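## Task

On the patch panel directly beneath the switch whose ports have red covers, take the lead out of port 16 (ports count 1 to 24 starting from the left). Hang its free plug end in the nearest cable-manager ring on the left side of that port, so the plug rests up inside the manager by itself. No lead may end up sharply kinked or twisted around another. Do not unseat any other plug: even a slight outward shift of one can fail the job. Do not let a loose plug swing far out from the rack, since that can end the scene. At the end every lead must sit in each manager ring it passes through. If the other lead is outside a ring, the job fails. If the unplugged lead is outside its ring, that is also a fault, though a smaller one. Nothing may count on the robot to hold it in place. Finally release everything and move the grippers away.

## Robot and tools

Robot: two 6-joint arms, left_arm and right_arm, each ending in a two-finger parallel gripper. The arm bases sit at (+0.134, +0.375, +1.321) m for left_arm and (+0.134, -0.375, +1.321) m for right_arm.

Frame: every pose is given in one scene frame. The origin is on the floor under the centre of the robot's foot. +x is the direction the robot faces, +y is toward the robot's own left (left_arm's side), and +z is up. Lengths are in metres. Orientations are quaternions written w first (qw, qx, qy, qz). A gripper's fingers point along its own +z and close along its own y. The reported end_effector_position is the point between the finger pads, about 1 cm short of the fingertips. Reported hand positions can be somewhat off, more so at long reach, and arms tend to settle a centimetre or so low.

The 16-number row: moving calls use a single row of 16 numbers that covers both arms. The first 8 are left_arm: x, y, z, qw, qx, qy, qz, opening. The next 8 are the same for right_arm. Each arm's x, y, z and quaternion are an absolute target pose for its gripper in the scene frame, not an offset. Opening runs from -1 (closed) to +1 (fully open, 0.094 m). An arm that should stay still must receive its last reported pose again, with its intended opening. To hold a fixed orientation, repeat the same quaternion every time rather than copying a drifted reading. A call is refused outright if any target lies more than 0.6 m from that arm's last reported position along any gripper axis. On each control step the command is also clipped to at most 70 mm and 16 degrees from the measured pose.

Tools:
- execute_actions: takes "actions", a list with zero or one entry, plus an optional "pictures" flag. An empty list only reports state and pictures. An action is {"rows": [...], "steps": n}, with 1 to 15 rows of 16 numbers and steps of at least 4 and at most 15. Each control step lasts 1/30 s and consumes one row; the last row is repeated if steps outnumber rows. A wait is {"steps": n}, at most 300, counted from the previous result. The result is taken 4 steps before the action finishes. Those 4 steps run while the next reply is being written.
- move: "target" is one 16-number row as above. "speed" is the top path speed in m/s, from 0.002 to 0.5, default 0.25; turning is capped at twice that figure in rad/s. Both grippers follow straight paths that finish together, lasting 0.5 to 10 s. The opening is sent when the move begins. Paths do not avoid obstacles or the other arm. Faster moves, and targets placed deeper past a contact, press harder.
- wait: "seconds" from 0 to 10; lets the simulation run with no new command.
- zoom_image: "camera" is one of cam_head_left, cam_head_right, cam_left_wrist or cam_right_wrist. "region" is [x0, y0, x1, y1] in pixels of that camera's latest image, with the origin at top-left, at most 504x504. It returns an enlarged crop.
- read_manual: returns licence texts only; it moves nothing.
- finished_scene: "scene" is 1 or 2. This cannot be undone.

Cameras: the head cameras are 896x504; the wrist cameras are 616x616 fisheye. Pictures come with move and wait results, and with execute_actions when the list is empty or pictures is true.

Reading results: the state line gives each gripper's position and quaternion. grip_measured is the finger opening on the command scale. To grasp firmly, command about 0.03 below grip_measured; a smaller gap grips more gently. HELD marks steps whose command was not sent. "pose unreachable" means the clearance check changed or blocked that arm's command. "Hand target" shows where the controller is currently driving each gripper. A move result adds a "move:" line with how it ended: done, off_target, moving, held or fault. It also lists any limits that acted: paced means the pose was clipped; held means some steps were blocked, after which the arm may jump faster than the set speed. Each gripper's distance from its target is given too. FAULT lines report an arm stop. MOTOR HOT warns at 85 °C; at 100 °C that arm drops until it cools. Joint torque readings are noisy and offset, and are not zero in free air.

Joint ranges (rad): waist ±2.880, shoulder 0 to 3.142, elbow 0 to 3.019, wrist pitch -1.693 to 1.571, wrist yaw ±1.571, wrist roll ±2.094.

Things to avoid: arms colliding or pushing on each other; fast or deep pushes into the rack; tugging neighbouring plugs; letting the freed plug fall or swing away; leaving a load held for a long time, which overheats motors. Before finishing, open the grippers and retreat from the rack.

Each tool is called as name([rows], argument=value, ...), one row to a line, values as JSON.

## Session

execute_actions(actions=[])

Scene clock: 0.00 s of 5100.00 s.
left_arm: end_effector_position=(+0.7368, +0.3769, +1.2551) grip_measured=+1.000 end_effector_quat_wxyz=(+0.262, -0.005, +0.965, +0.000) | right_arm: end_effector_position=(+0.7259, -0.3741, +1.2359) grip_measured=+1.000 end_effector_quat_wxyz=(+0.247, -0.006, +0.969, +0.000)
Joint positions: left_arm=[ 1.059  1.12   0.871 -0.113 -0.308  0.12   0.094] | right_arm=[-1.066  1.149  0.854 -0.101  0.299 -0.133  0.094]
Joint velocities: left_arm=[-0.005 -0.005  0.007  0.002  0.022 -0.066  0.   ] | right_arm=[-0.005 -0.005 -0.007  0.022  0.022 -0.007  0.   ]
Joint torques (N m, as the arm reports them, + toward a larger angle): no reading
Hand target (left_arm): +0.744, +0.378, +1.257; +0.267, -0.007, +0.964, +0.001
Hand target (right_arm): +0.734, -0.376, +1.241; +0.255, -0.003, +0.967, +0.000

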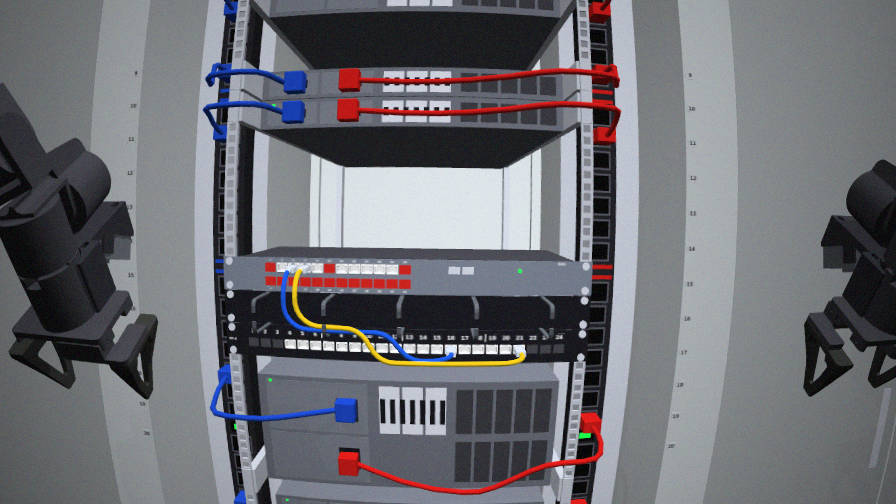

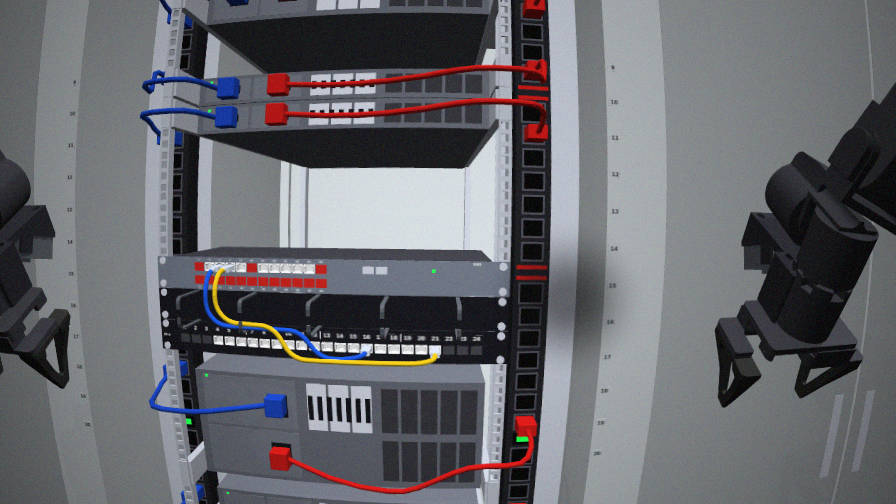

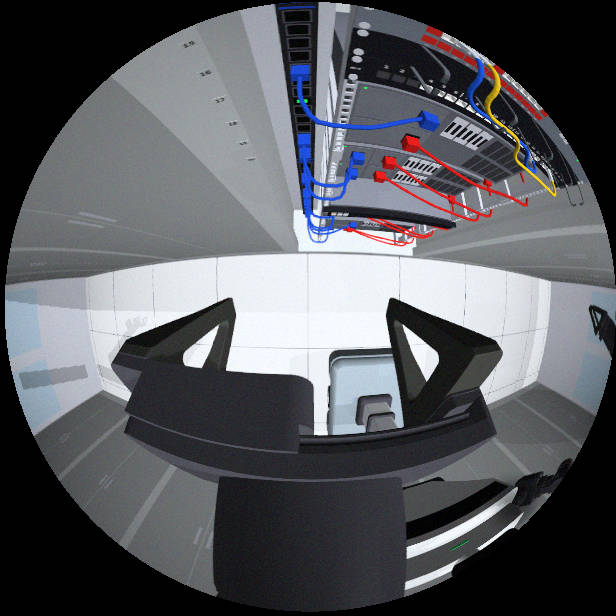

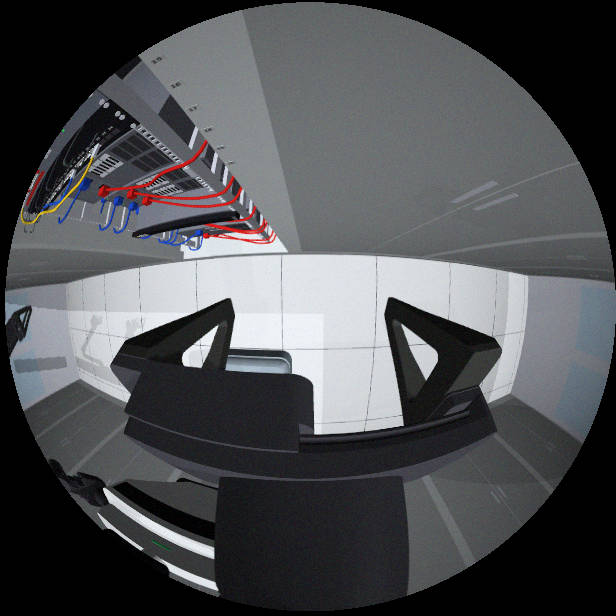

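zoom_image(camera="cam_head_left", region=[220, 240, 600, 390])

zoom_image(camera="cam_head_left", region=[370, 280, 530, 380])

zoom_image(camera="cam_head_right", region=[280, 280, 440, 380])

zoom_image(camera="cam_left_wrist", region=[380, 20, 600, 220])

Region (220, 240, 600, 390) of cam_head_left's 896x504 image, scaled by 1.326, with more detail than that image has; it fills the top 199 rows of this view, and the rest is white.

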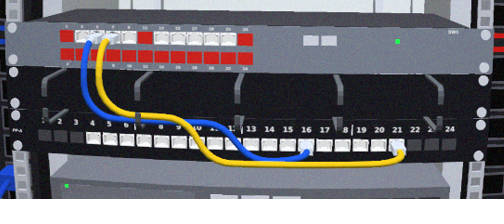

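Region (370, 280, 530, 380) of cam_head_left's 896x504 image, scaled by 3.150, with more detail than that image has; it fills the top 315 rows of this view, and the rest is white.

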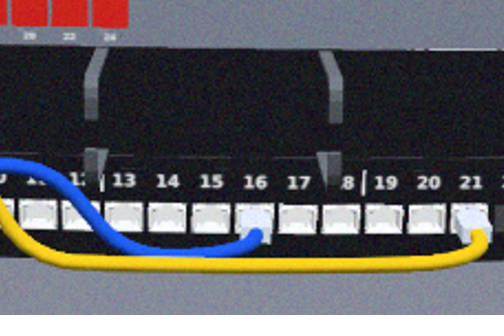

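Region (280, 280, 440, 380) of cam_head_right's 896x504 image, scaled by 3.150, with more detail than that image has; it fills the top 315 rows of this view, and the rest is white.

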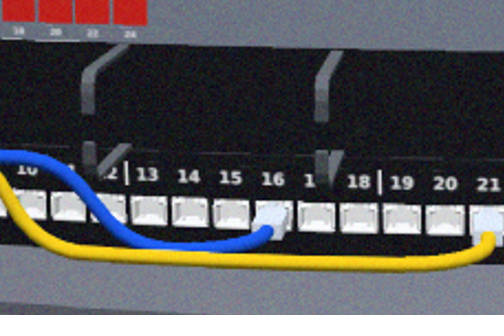

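Region (380, 20, 600, 220) of cam_left_wrist's 616x616 image, scaled by 2.291, with more detail than that image has; it fills the top 458 rows of this view, and the rest is white.

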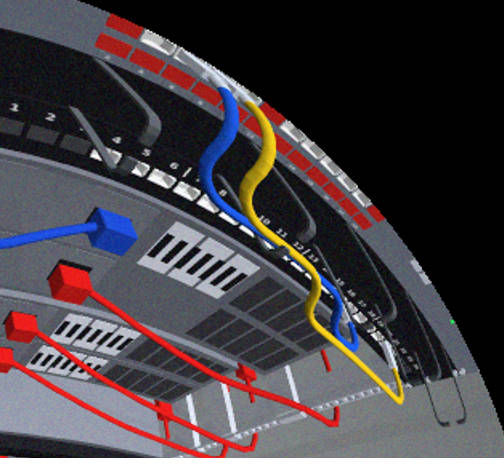

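move(target=[0.80,0.06,1.29,0.643,0,0.766,0,0,0.7259,-0.3741,1.2359,0.247,-0.006,0.969,0,1])

Scene clock: 2.97 s of 5100.00 s.
left_arm: end_effector_position=(+0.7992, +0.0665, +1.2899) grip_measured=+0.003 end_effector_quat_wxyz=(+0.636, -0.002, +0.772, -0.007) | right_arm: end_effector_position=(+0.7259, -0.3741, +1.2359) grip_measured=+1.000 end_effector_quat_wxyz=(+0.247, -0.006, +0.969, +0.000)
Joint positions: left_arm=[ 0.534  1.88   1.088  1.364 -0.557  0.578  0.047] | right_arm=[-1.066  1.149  0.854 -0.101  0.299 -0.133  0.094]
Joint velocities: left_arm=[-0.005 -0.015  0.002 -0.012 -0.051 -0.007  0.   ] | right_arm=[-0.005 -0.015  0.007  0.012 -0.11   0.022  0.   ]
Joint torques (N m, as the arm reports them, + toward a larger angle): left_arm=[-11.87 -13.28   5.75   2.12   0.59   0.15] | right_arm=[  3.6  -15.19   6.71   1.04   0.02  -0.04]
Hand target (left_arm): +0.803, +0.060, +1.290; +0.642, -0.002, +0.767, -0.004
Hand target (right_arm): +0.726, -0.374, +1.236; +0.247, -0.006, +0.969, -0.000
Off the commanded pose (left_arm): 0.007 m, 1 deg.
Off the commanded pose (right_arm): 0.000 m, 0 deg.
Kept back: nothing.
move: done
camera_calibration (this result's frames):
cam_left_wrist: T_world_to_cam=[[0.00534495, -0.99991, 0.012329, 0.0480836], [-0.727595, -0.0123465, -0.685896, 1.47172], [0.685986, -0.00530448, -0.727595, 0.517791], [0, 0, 0, 1]] pos_world=[0.715363, 0.0689965, 1.3856]

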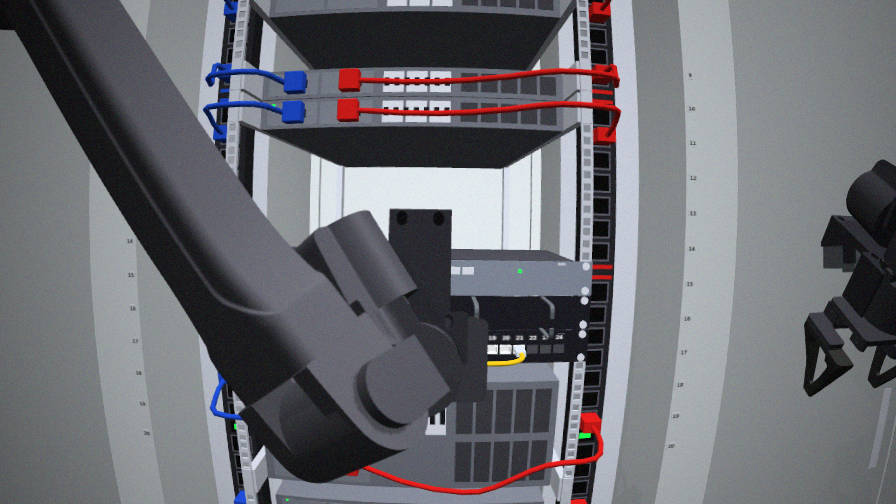

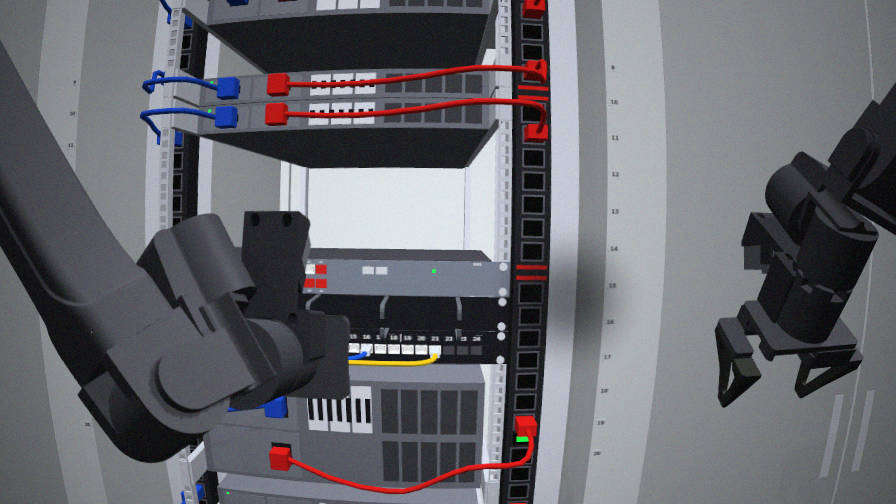

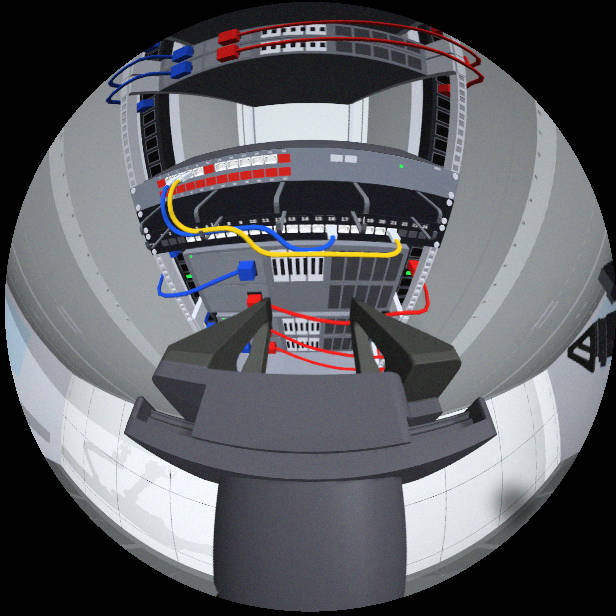

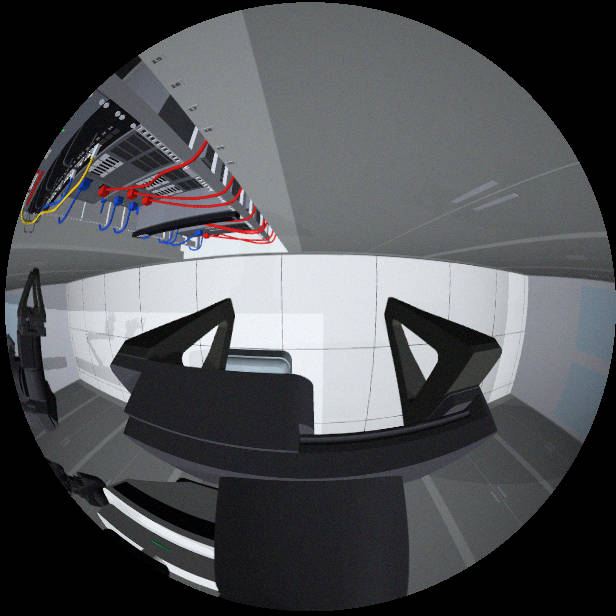

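zoom_image(camera="cam_left_wrist", region=[250, 170, 410, 280])

Region (250, 170, 410, 280) of cam_left_wrist's 616x616 image, scaled by 3.150, with more detail than that image has; it fills the top 346 rows of this view, and the rest is white.

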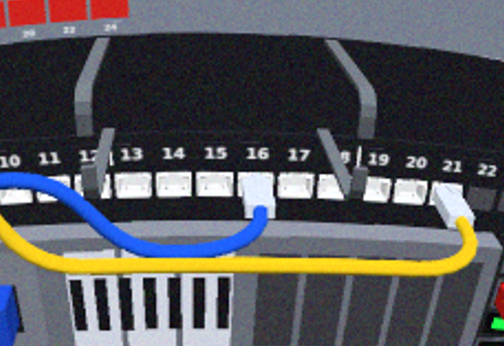

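move(target=[0.70,0.30,1.30,0.5,0,0.866,0,0,0.82,-0.04,1.20,0.354,0.354,0.612,0.612,-0.3])

Scene clock: 14.10 s of 5100.00 s.
left_arm: end_effector_position=(+0.7006, +0.2926, +1.3001) grip_measured=+0.003 end_effector_quat_wxyz=(+0.504, +0.007, +0.863, +0.000) | right_arm: end_effector_position=(+0.8132, -0.0443, +1.1916) grip_measured=-0.299 end_effector_quat_wxyz=(+0.351, +0.346, +0.628, +0.602)
Joint positions: left_arm=[ 0.816  1.191  0.532  0.842 -0.433  0.322  0.047] | right_arm=[-0.766  2.034  1.176  1.268 -0.183  1.038  0.033]
Joint velocities: left_arm=[ 0.005 -0.005 -0.012 -0.012 -0.095 -0.051  0.001] | right_arm=[-0.015  0.005  0.002  0.002  0.051  0.037 -0.   ]
Joint torques (N m, as the arm reports them, + toward a larger angle): left_arm=[ -3.53 -10.78   3.26   1.54   0.42  -0.11] | right_arm=[ 11.24 -18.3    5.79   2.36  -0.15  -0.01]
Hand target (left_arm): +0.697, +0.299, +1.298; +0.501, +0.000, +0.865, +0.002
Hand target (right_arm): +0.820, -0.041, +1.198; +0.359, +0.349, +0.615, +0.610
Off the commanded pose (left_arm): 0.007 m, 1 deg.
Off the commanded pose (right_arm): 0.012 m, 2 deg.
Kept back: nothing.
After step 90, 4.30 s passed at rest.
move: off_target (right_arm)
camera_calibration (this result's frames):
cam_left_wrist: T_world_to_cam=[[-0.000988412, -0.999933, -0.0115509, 0.310074], [-0.906928, 0.00576259, -0.421247, 1.18601], [0.421285, 0.0100595, -0.906873, 1.008], [0, 0, 0, 1]] pos_world=[0.651273, 0.293079, 1.41731]
cam_right_wrist: T_world_to_cam=[[-0.0240807, -0.0364743, -0.999044, 1.21053], [-0.914786, 0.403873, 0.00730464, 0.758897], [0.403221, 0.914087, -0.0430917, -0.111821], [0, 0, 0, 1]] pos_world=[0.768468, -0.160131, 1.19901]

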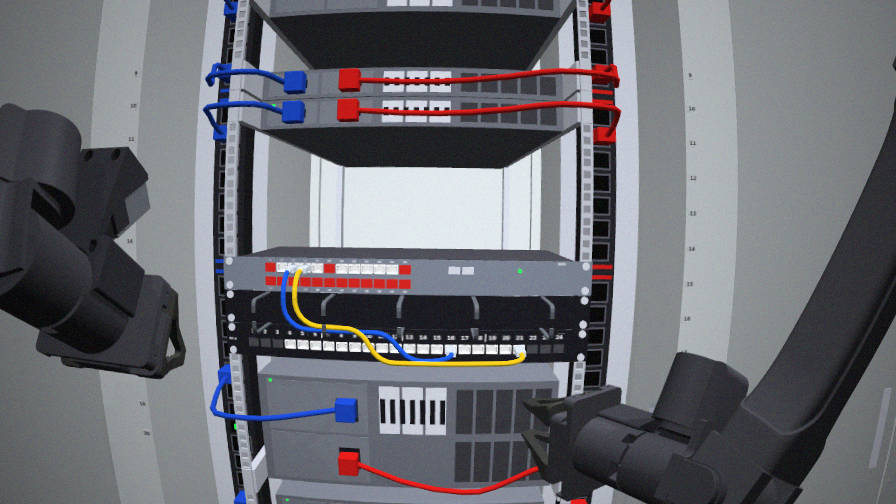

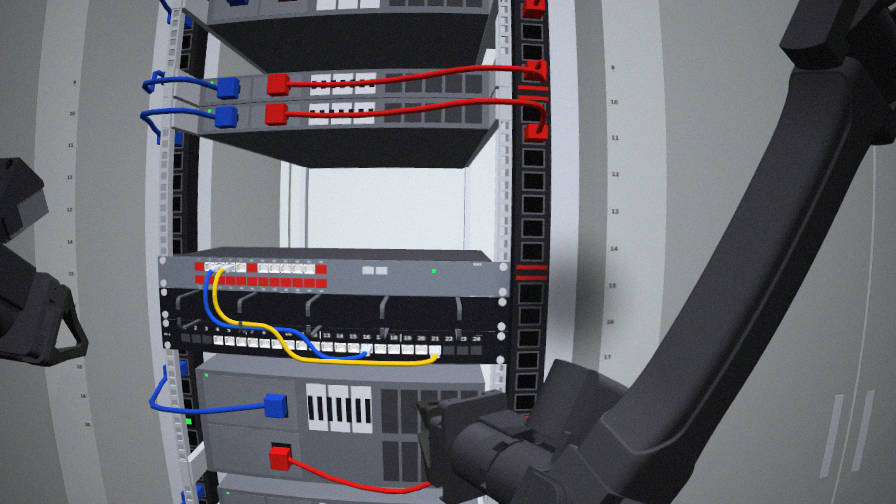

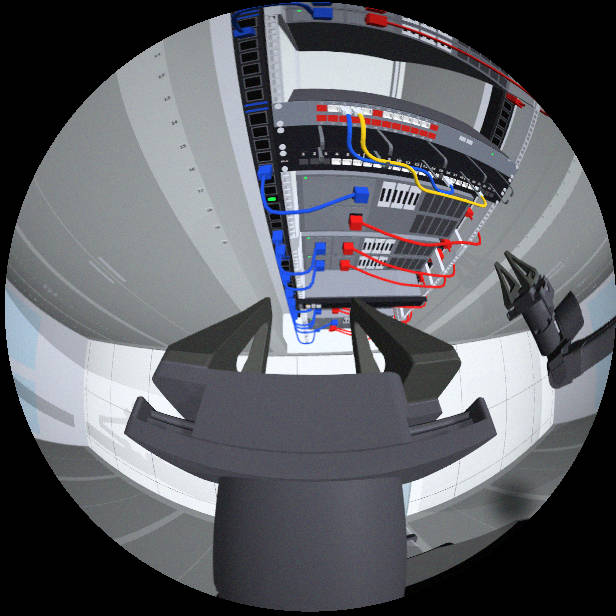

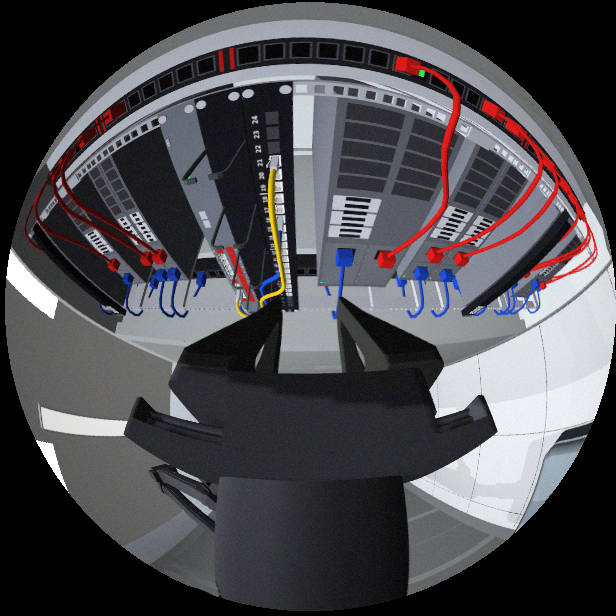

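zoom_image(camera="cam_right_wrist", region=[180, 130, 340, 320])

zoom_image(camera="cam_left_wrist", region=[340, 110, 520, 230])

Region (180, 130, 340, 320) of cam_right_wrist's 616x616 image, scaled by 2.653, with more detail than that image has; it fills the left 424 columns of this view, and the rest is white.

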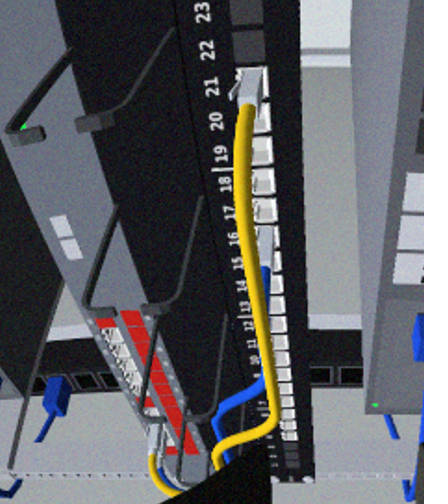

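Region (340, 110, 520, 230) of cam_left_wrist's 616x616 image, scaled by 2.800, with more detail than that image has.

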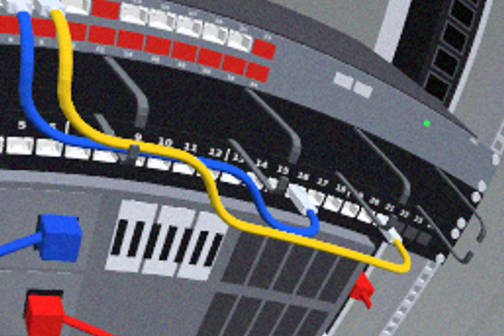

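move(target=[0.70,0.30,1.30,0.5,0,0.866,0,0,0.87,-0.005,1.25,0.43,0.43,0.561,0.561,-0.9], speed=0.1)

zoom_image(camera="cam_right_wrist", region=[200, 120, 420, 340])

zoom_image(camera="cam_left_wrist", region=[380, 120, 560, 280])

Scene clock: 16.47 s of 5100.00 s.
left_arm: end_effector_position=(+0.6990, +0.2912, +1.2974) grip_measured=+0.003 end_effector_quat_wxyz=(+0.499, +0.010, +0.867, -0.002) | right_arm: end_effector_position=(+0.8685, -0.0130, +1.2499) grip_measured=-0.899 end_effector_quat_wxyz=(+0.428, +0.431, +0.563, +0.560)
Joint positions: left_arm=[ 0.816  1.191  0.532  0.827 -0.431  0.318  0.047] | right_arm=[-0.639  2.059  1.358  1.268  0.153  1.01   0.005]
Joint velocities: left_arm=[-0.005 -0.015  0.007 -0.007 -0.081 -0.022 -0.   ] | right_arm=[-0.005  0.005 -0.012  0.012 -0.051  0.007 -0.   ]
Joint torques (N m, as the arm reports them, + toward a larger angle): left_arm=[ -3.27 -11.35   3.73   1.54   0.42  -0.1 ] | right_arm=[ 13.39 -18.85   7.62   1.25  -0.21  -0.2 ]
Hand target (left_arm): +0.700, +0.300, +1.300; +0.500, -0.000, +0.866, +0.000
Hand target (right_arm): +0.871, -0.004, +1.249; +0.431, +0.429, +0.562, +0.560
Off the commanded pose (left_arm): 0.009 m, 1 deg.
Off the commanded pose (right_arm): 0.008 m, 0 deg.
Kept back: nothing.
move: done
camera_calibration (this result's frames):
cam_left_wrist: T_world_to_cam=[[-0.00849204, -0.999905, -0.0108222, 0.312882], [-0.912006, 0.012183, -0.409996, 1.17052], [0.410089, 0.00638822, -0.912023, 1.02183], [0, 0, 0, 1]] pos_world=[0.651136, 0.292065, 1.41523]
cam_right_wrist: T_world_to_cam=[[-0.0183015, 0.00191189, -0.999831, 1.26777], [-0.772023, 0.635409, 0.0153466, 0.665385], [0.635331, 0.772173, -0.0101529, -0.40482], [0, 0, 0, 1]] pos_world=[0.794089, -0.112624, 1.25323]

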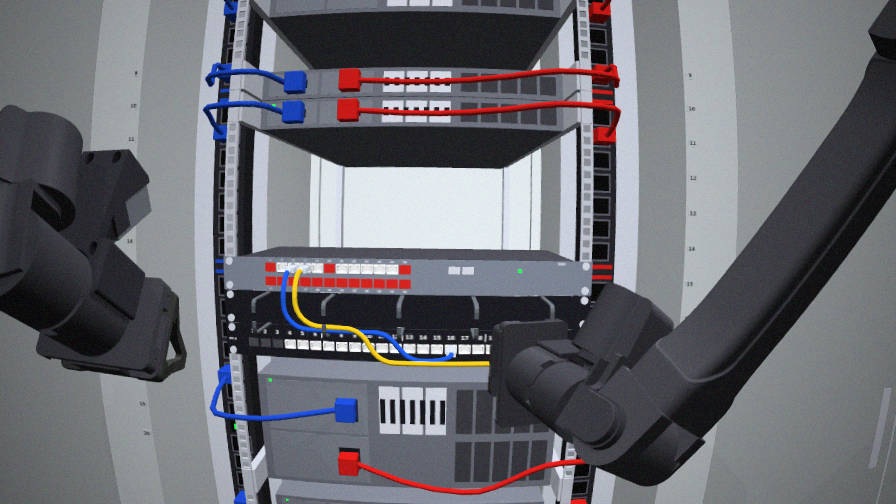

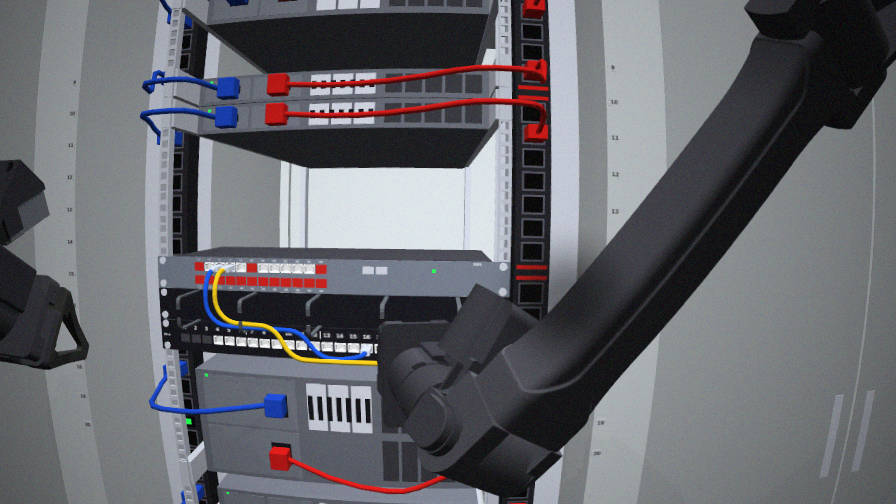

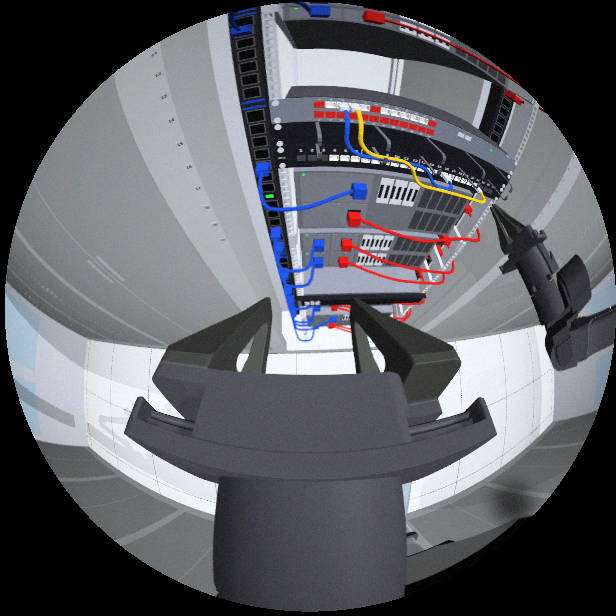

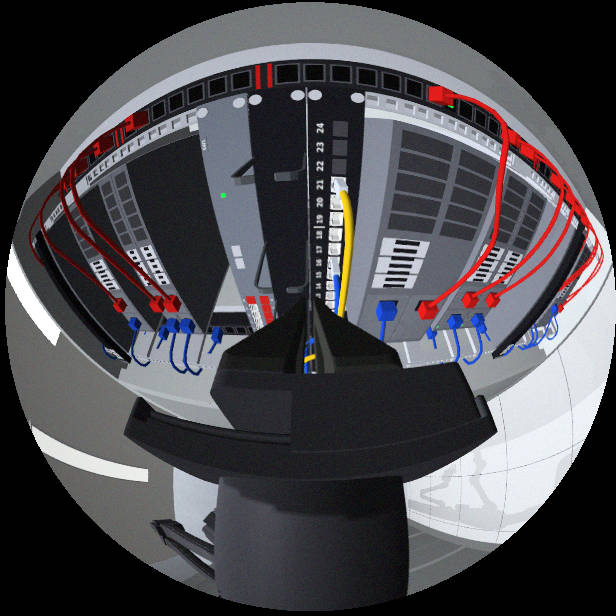

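Region (200, 120, 420, 340) of cam_right_wrist's 616x616 image, scaled by 2.291, with more detail than that image has.

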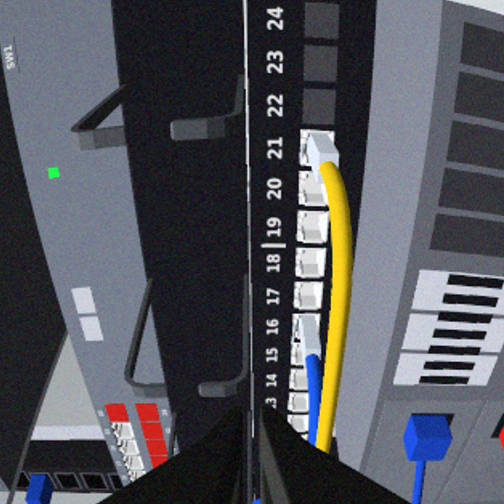

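Region (380, 120, 560, 280) of cam_left_wrist's 616x616 image, scaled by 2.800, with more detail than that image has.

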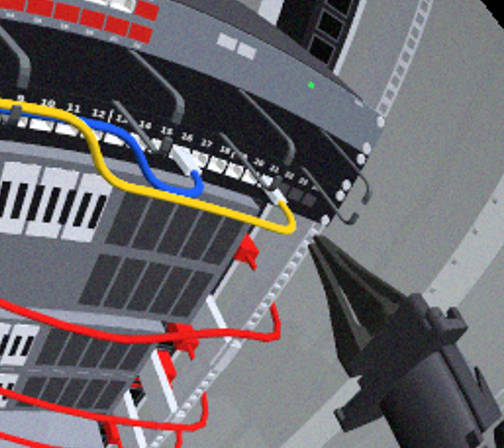

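move(target=[0.82,0.17,1.36,0.31,0,0.95,0,1,0.905,0.005,1.243,0.43,0.43,0.561,0.561,-0.95], speed=0.1)

zoom_image(camera="cam_right_wrist", region=[200, 120, 420, 340])

zoom_image(camera="cam_left_wrist", region=[300, 150, 520, 310])

Scene clock: 21.37 s of 5100.00 s.
left_arm: end_effector_position=(+0.8084, +0.1852, +1.3621) grip_measured=+1.000 end_effector_quat_wxyz=(+0.309, +0.006, +0.951, +0.006) | right_arm: end_effector_position=(+0.8979, +0.0019, +1.2490) grip_measured=-0.948 end_effector_quat_wxyz=(+0.430, +0.431, +0.561, +0.561)
Joint positions: left_arm=[ 0.565  1.326  1.215 -0.239 -0.772  0.002  0.094] | right_arm=[-0.639  2.101  1.477  1.198  0.152  1.01   0.002]
Joint velocities: left_arm=[-0.005 -0.005 -0.007  0.002 -0.007 -0.066  0.   ] | right_arm=[-0.024  0.005 -0.002 -0.007 -0.022  0.081  0.   ]
Joint torques (N m, as the arm reports them, + toward a larger angle): left_arm=[ -8.62 -11.39  10.59   1.11  -0.02  -0.12] | right_arm=[ 12.61 -19.51   8.71   0.7   -0.58  -0.08]
Hand target (left_arm): +0.818, +0.173, +1.363; +0.310, -0.001, +0.951, +0.001
Hand target (right_arm): +0.904, +0.005, +1.242; +0.430, +0.430, +0.561, +0.561
Off the commanded pose (left_arm): 0.019 m, 1 deg.
Off the commanded pose (right_arm): 0.010 m, 0 deg.
Kept back: nothing.
move: off_target (left_arm)
camera_calibration (this result's frames):
cam_left_wrist: T_world_to_cam=[[0.000684465, -0.999736, -0.0229707, 0.217648], [-0.999981, -0.000544846, -0.00608385, 0.821466], [0.00606973, 0.0229744, -0.999718, 1.47964], [0, 0, 0, 1]] pos_world=[0.812321, 0.184044, 1.48922]
cam_right_wrist: T_world_to_cam=[[-0.0122337, 0.0038745, -0.999918, 1.26198], [-0.77042, 0.637426, 0.0118958, 0.681571], [0.63742, 0.770502, -0.0048131, -0.443555], [0, 0, 0, 1]] pos_world=[0.823266, -0.0975807, 1.25163]

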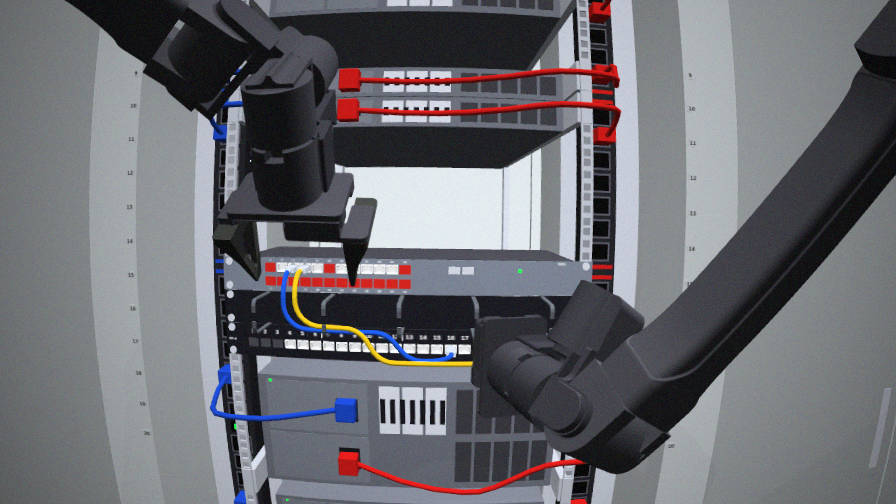

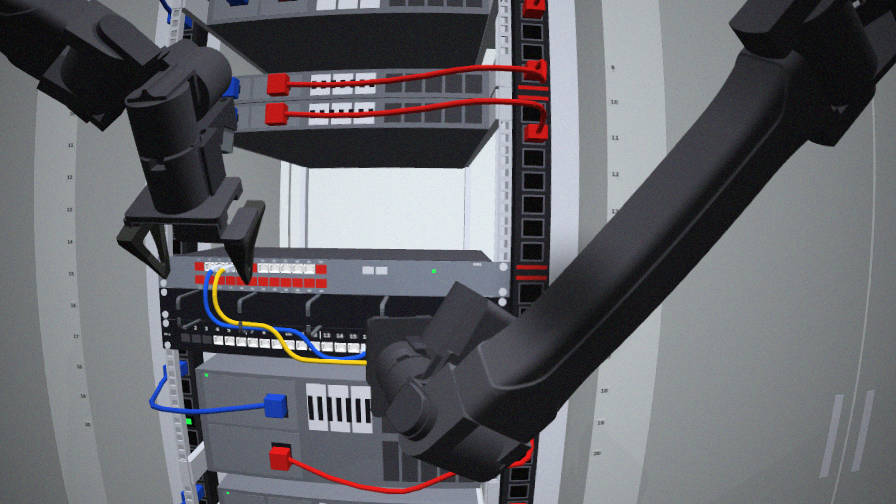

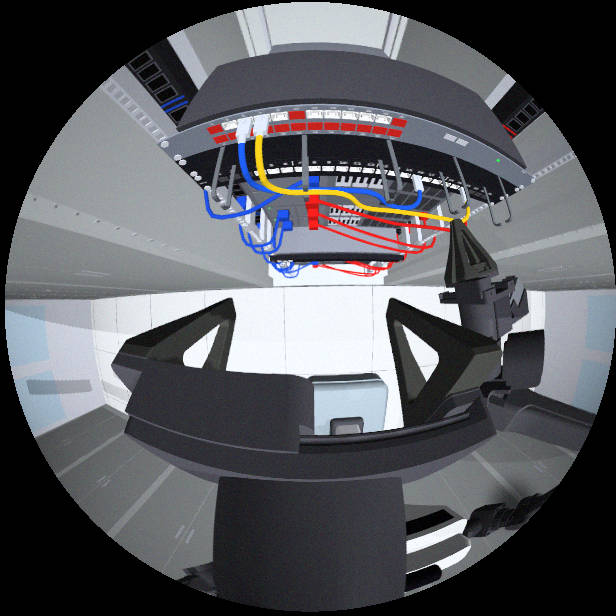

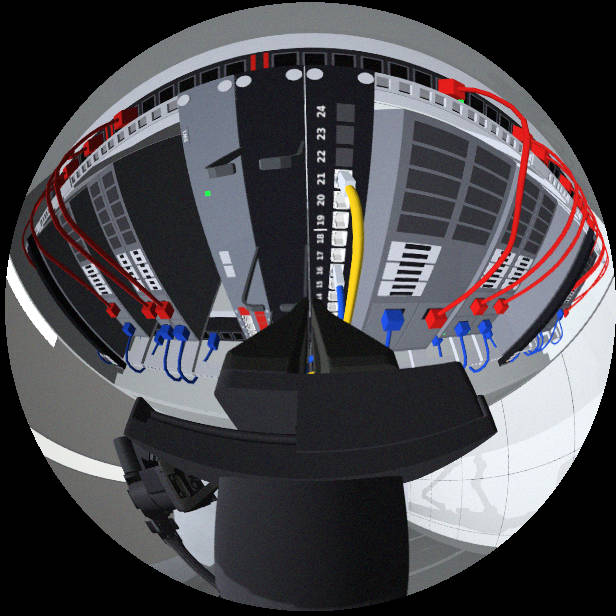

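Region (200, 120, 420, 340) of cam_right_wrist's 616x616 image, scaled by 2.291, with more detail than that image has.

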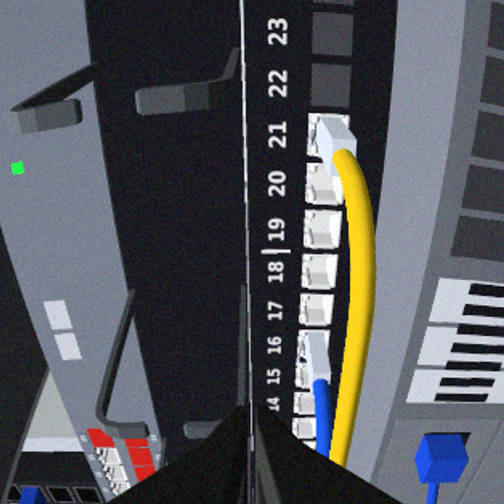

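Region (300, 150, 520, 310) of cam_left_wrist's 616x616 image, scaled by 2.291, with more detail than that image has; it fills the top 367 rows of this view, and the rest is white.

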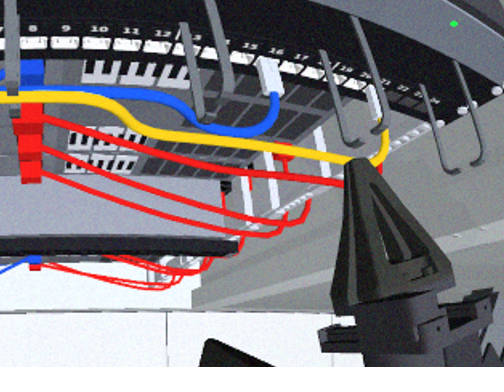

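move(target=[0.8084,0.1852,1.3621,0.309,0.006,0.951,0.006,1,0.90,0.015,1.232,0.43,0.43,0.561,0.561,-0.95], speed=0.03)

move(target=[0.8084,0.1852,1.3621,0.309,0.006,0.951,0.006,1,0.925,0.018,1.236,0.43,0.43,0.561,0.561,-0.95], speed=0.03)

zoom_image(camera="cam_left_wrist", region=[300, 150, 520, 310])

Scene clock: 22.63 s of 5100.00 s.
left_arm: end_effector_position=(+0.8084, +0.1852, +1.3620) grip_measured=+1.000 end_effector_quat_wxyz=(+0.309, +0.004, +0.951, +0.006) | right_arm: end_effector_position=(+0.8921, +0.0118, +1.2305) grip_measured=-0.948 end_effector_quat_wxyz=(+0.424, +0.430, +0.568, +0.558)
Joint positions: left_arm=[ 0.565  1.326  1.215 -0.239 -0.772 -0.     0.094] | right_arm=[-0.639  2.139  1.496  1.198  0.152  1.01   0.002]
Joint velocities: left_arm=[ 0.005 -0.015  0.007 -0.007  0.007  0.051  0.   ] | right_arm=[ 0.005 -0.005  0.017 -0.022  0.037 -0.051  0.   ]
Joint torques (N m, as the arm reports them, + toward a larger angle): left_arm=[ -8.03 -13.75   7.31   1.42   0.09   0.04] | right_arm=[ 13.23 -19.63   8.4    1.36  -0.36  -0.11]
Hand target (left_arm): +0.808, +0.185, +1.362; +0.309, +0.006, +0.951, +0.006
Hand target (right_arm): +0.899, +0.015, +1.232; +0.430, +0.430, +0.561, +0.561
Off the commanded pose (left_arm): 0.000 m, 0 deg.
Off the commanded pose (right_arm): 0.009 m, 1 deg.
Kept back: nothing.
move: done
camera_calibration (this result's frames):
cam_left_wrist: T_world_to_cam=[[0.00262685, -0.999764, -0.0215595, 0.214161], [-0.99998, -0.00250175, -0.00582724, 0.821417], [0.00577193, 0.0215743, -0.999751, 1.48014], [0, 0, 0, 1]] pos_world=[0.812294, 0.184232, 1.48918]
cam_right_wrist: T_world_to_cam=[[-0.0271754, -0.00339966, -0.999625, 1.25647], [-0.776687, 0.629601, 0.0189735, 0.667955], [0.6293, 0.776911, -0.0197501, -0.422018], [0, 0, 0, 1]] pos_world=[0.818513, -0.088403, 1.23499]

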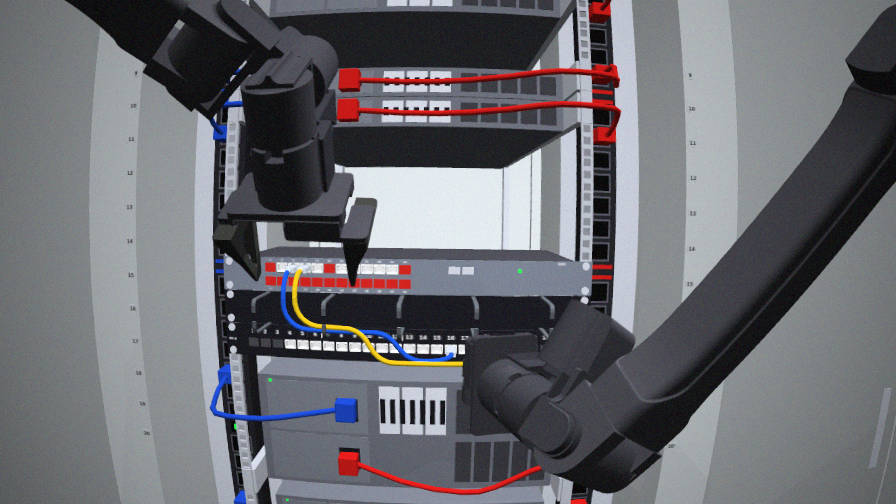

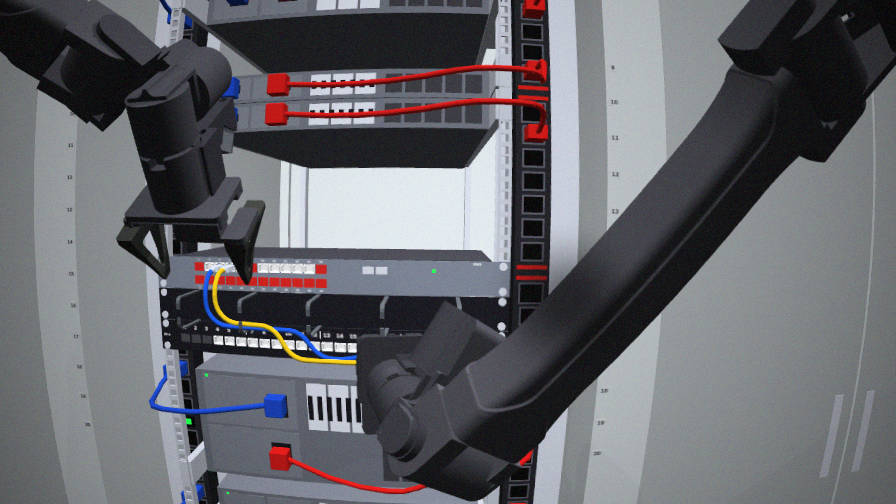

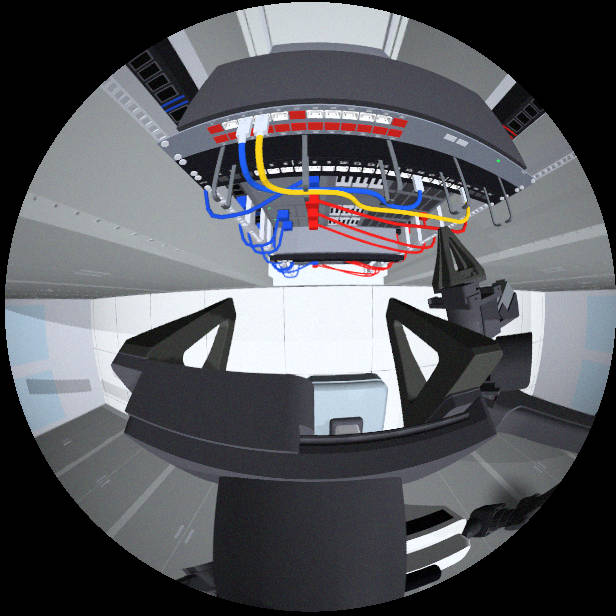

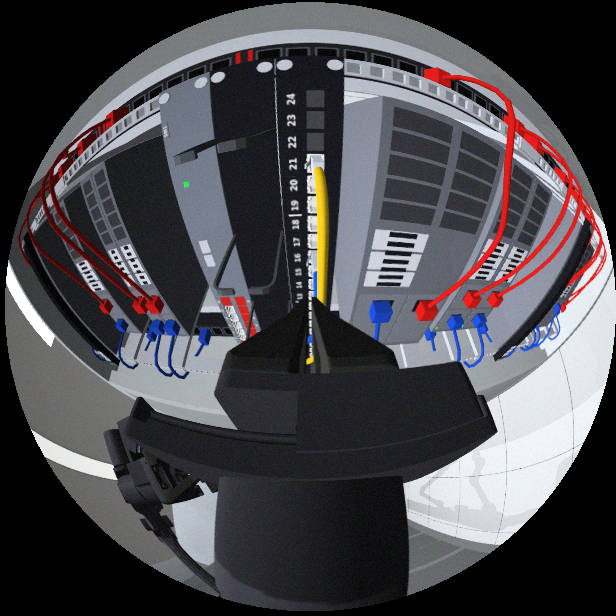

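Scene clock: 24.03 s of 5100.00 s.
left_arm: end_effector_position=(+0.8084, +0.1852, +1.3620) grip_measured=+1.000 end_effector_quat_wxyz=(+0.309, +0.004, +0.951, +0.006) | right_arm: end_effector_position=(+0.9183, +0.0155, +1.2433) grip_measured=-0.948 end_effector_quat_wxyz=(+0.430, +0.430, +0.561, +0.562)
Joint positions: left_arm=[ 0.565  1.326  1.215 -0.239 -0.772 -0.     0.094] | right_arm=[-0.639  2.147  1.577  1.145  0.151  1.01   0.002]
Joint velocities: left_arm=[-0.005 -0.005 -0.007  0.002 -0.022 -0.007  0.   ] | right_arm=[ 0.015  0.005 -0.002  0.017 -0.051 -0.007 -0.001]
Joint torques (N m, as the arm reports them, + toward a larger angle): left_arm=[ -8.1  -13.75   7.33   1.4    0.09   0.05] | right_arm=[ 13.19 -19.39   9.08   0.87  -0.55  -0.06]
Hand target (left_arm): +0.808, +0.185, +1.362; +0.309, +0.006, +0.951, +0.006
Hand target (right_arm): +0.925, +0.018, +1.235; +0.430, +0.430, +0.561, +0.561
Off the commanded pose (left_arm): 0.000 m, 0 deg.
Off the commanded pose (right_arm): 0.010 m, 0 deg.
Kept back: nothing.
move: done
camera_calibration (this result's frames):
cam_left_wrist: T_world_to_cam=[[0.00262685, -0.999764, -0.0215595, 0.214161], [-0.99998, -0.00250175, -0.00582724, 0.821417], [0.00577193, 0.0215743, -0.999751, 1.48014], [0, 0, 0, 1]] pos_world=[0.812294, 0.184232, 1.48918]
cam_right_wrist: T_world_to_cam=[[-0.0112558, 0.00425457, -0.999928, 1.25562], [-0.770586, 0.637234, 0.0113855, 0.68937], [0.637236, 0.770658, -0.00389406, -0.468056], [0, 0, 0, 1]] pos_world=[0.843615, -0.0839207, 1.24586]

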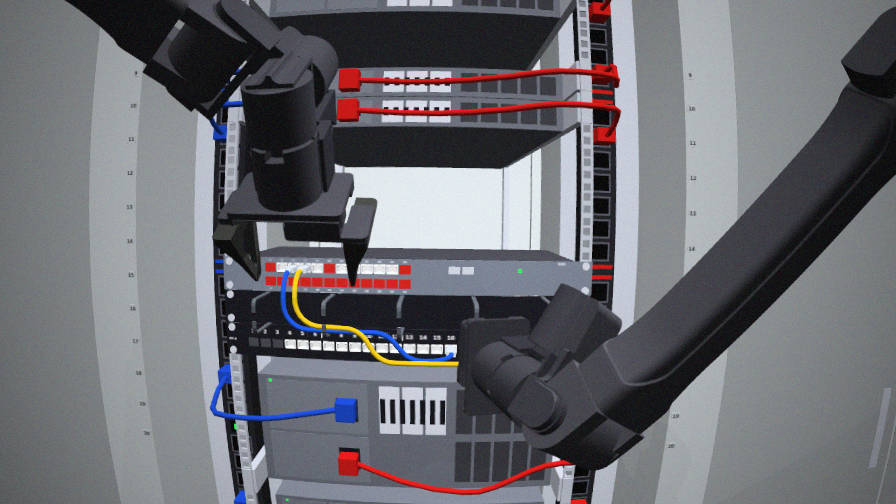

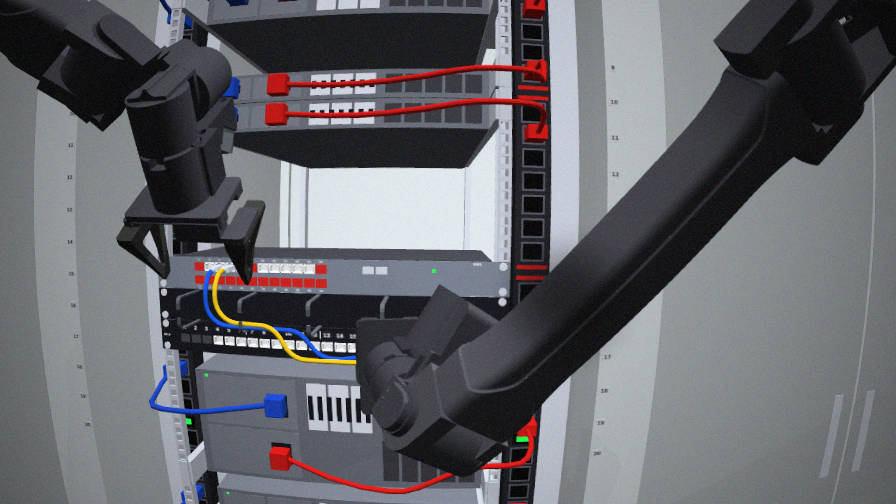

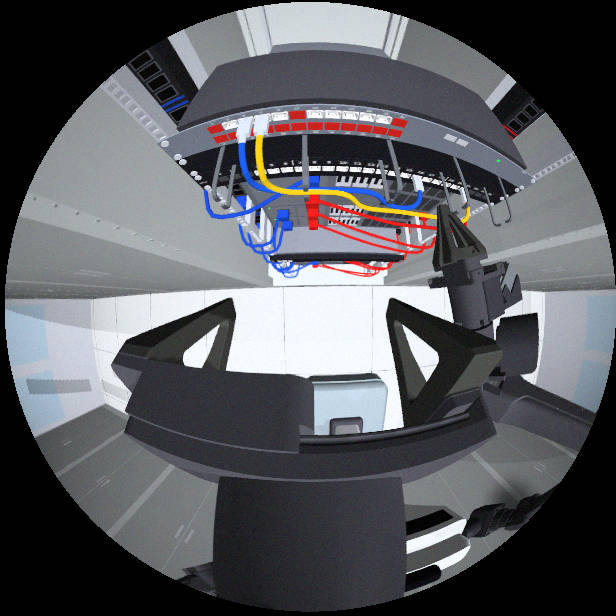

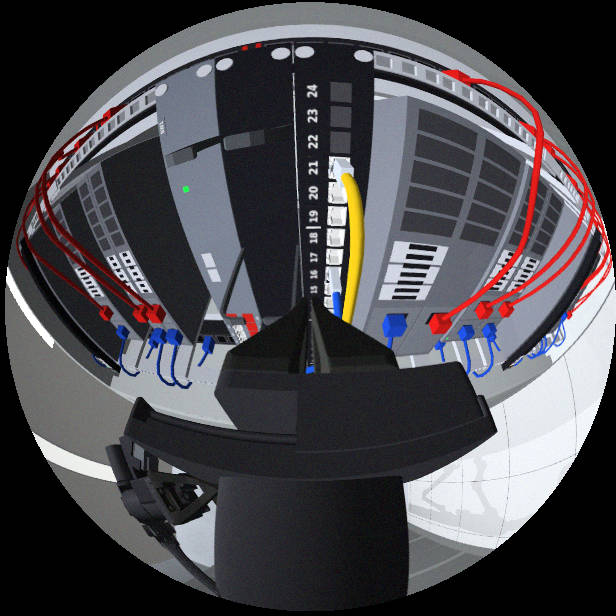

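Region (300, 150, 520, 310) of cam_left_wrist's 616x616 image, scaled by 2.291, with more detail than that image has; it fills the top 367 rows of this view, and the rest is white.

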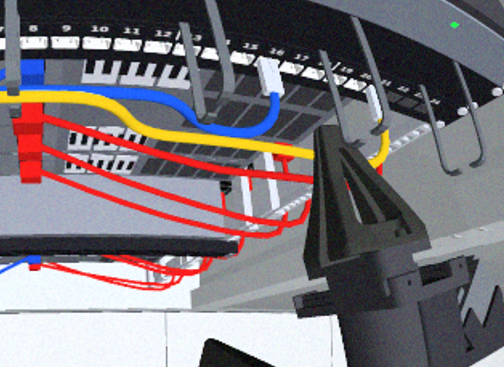

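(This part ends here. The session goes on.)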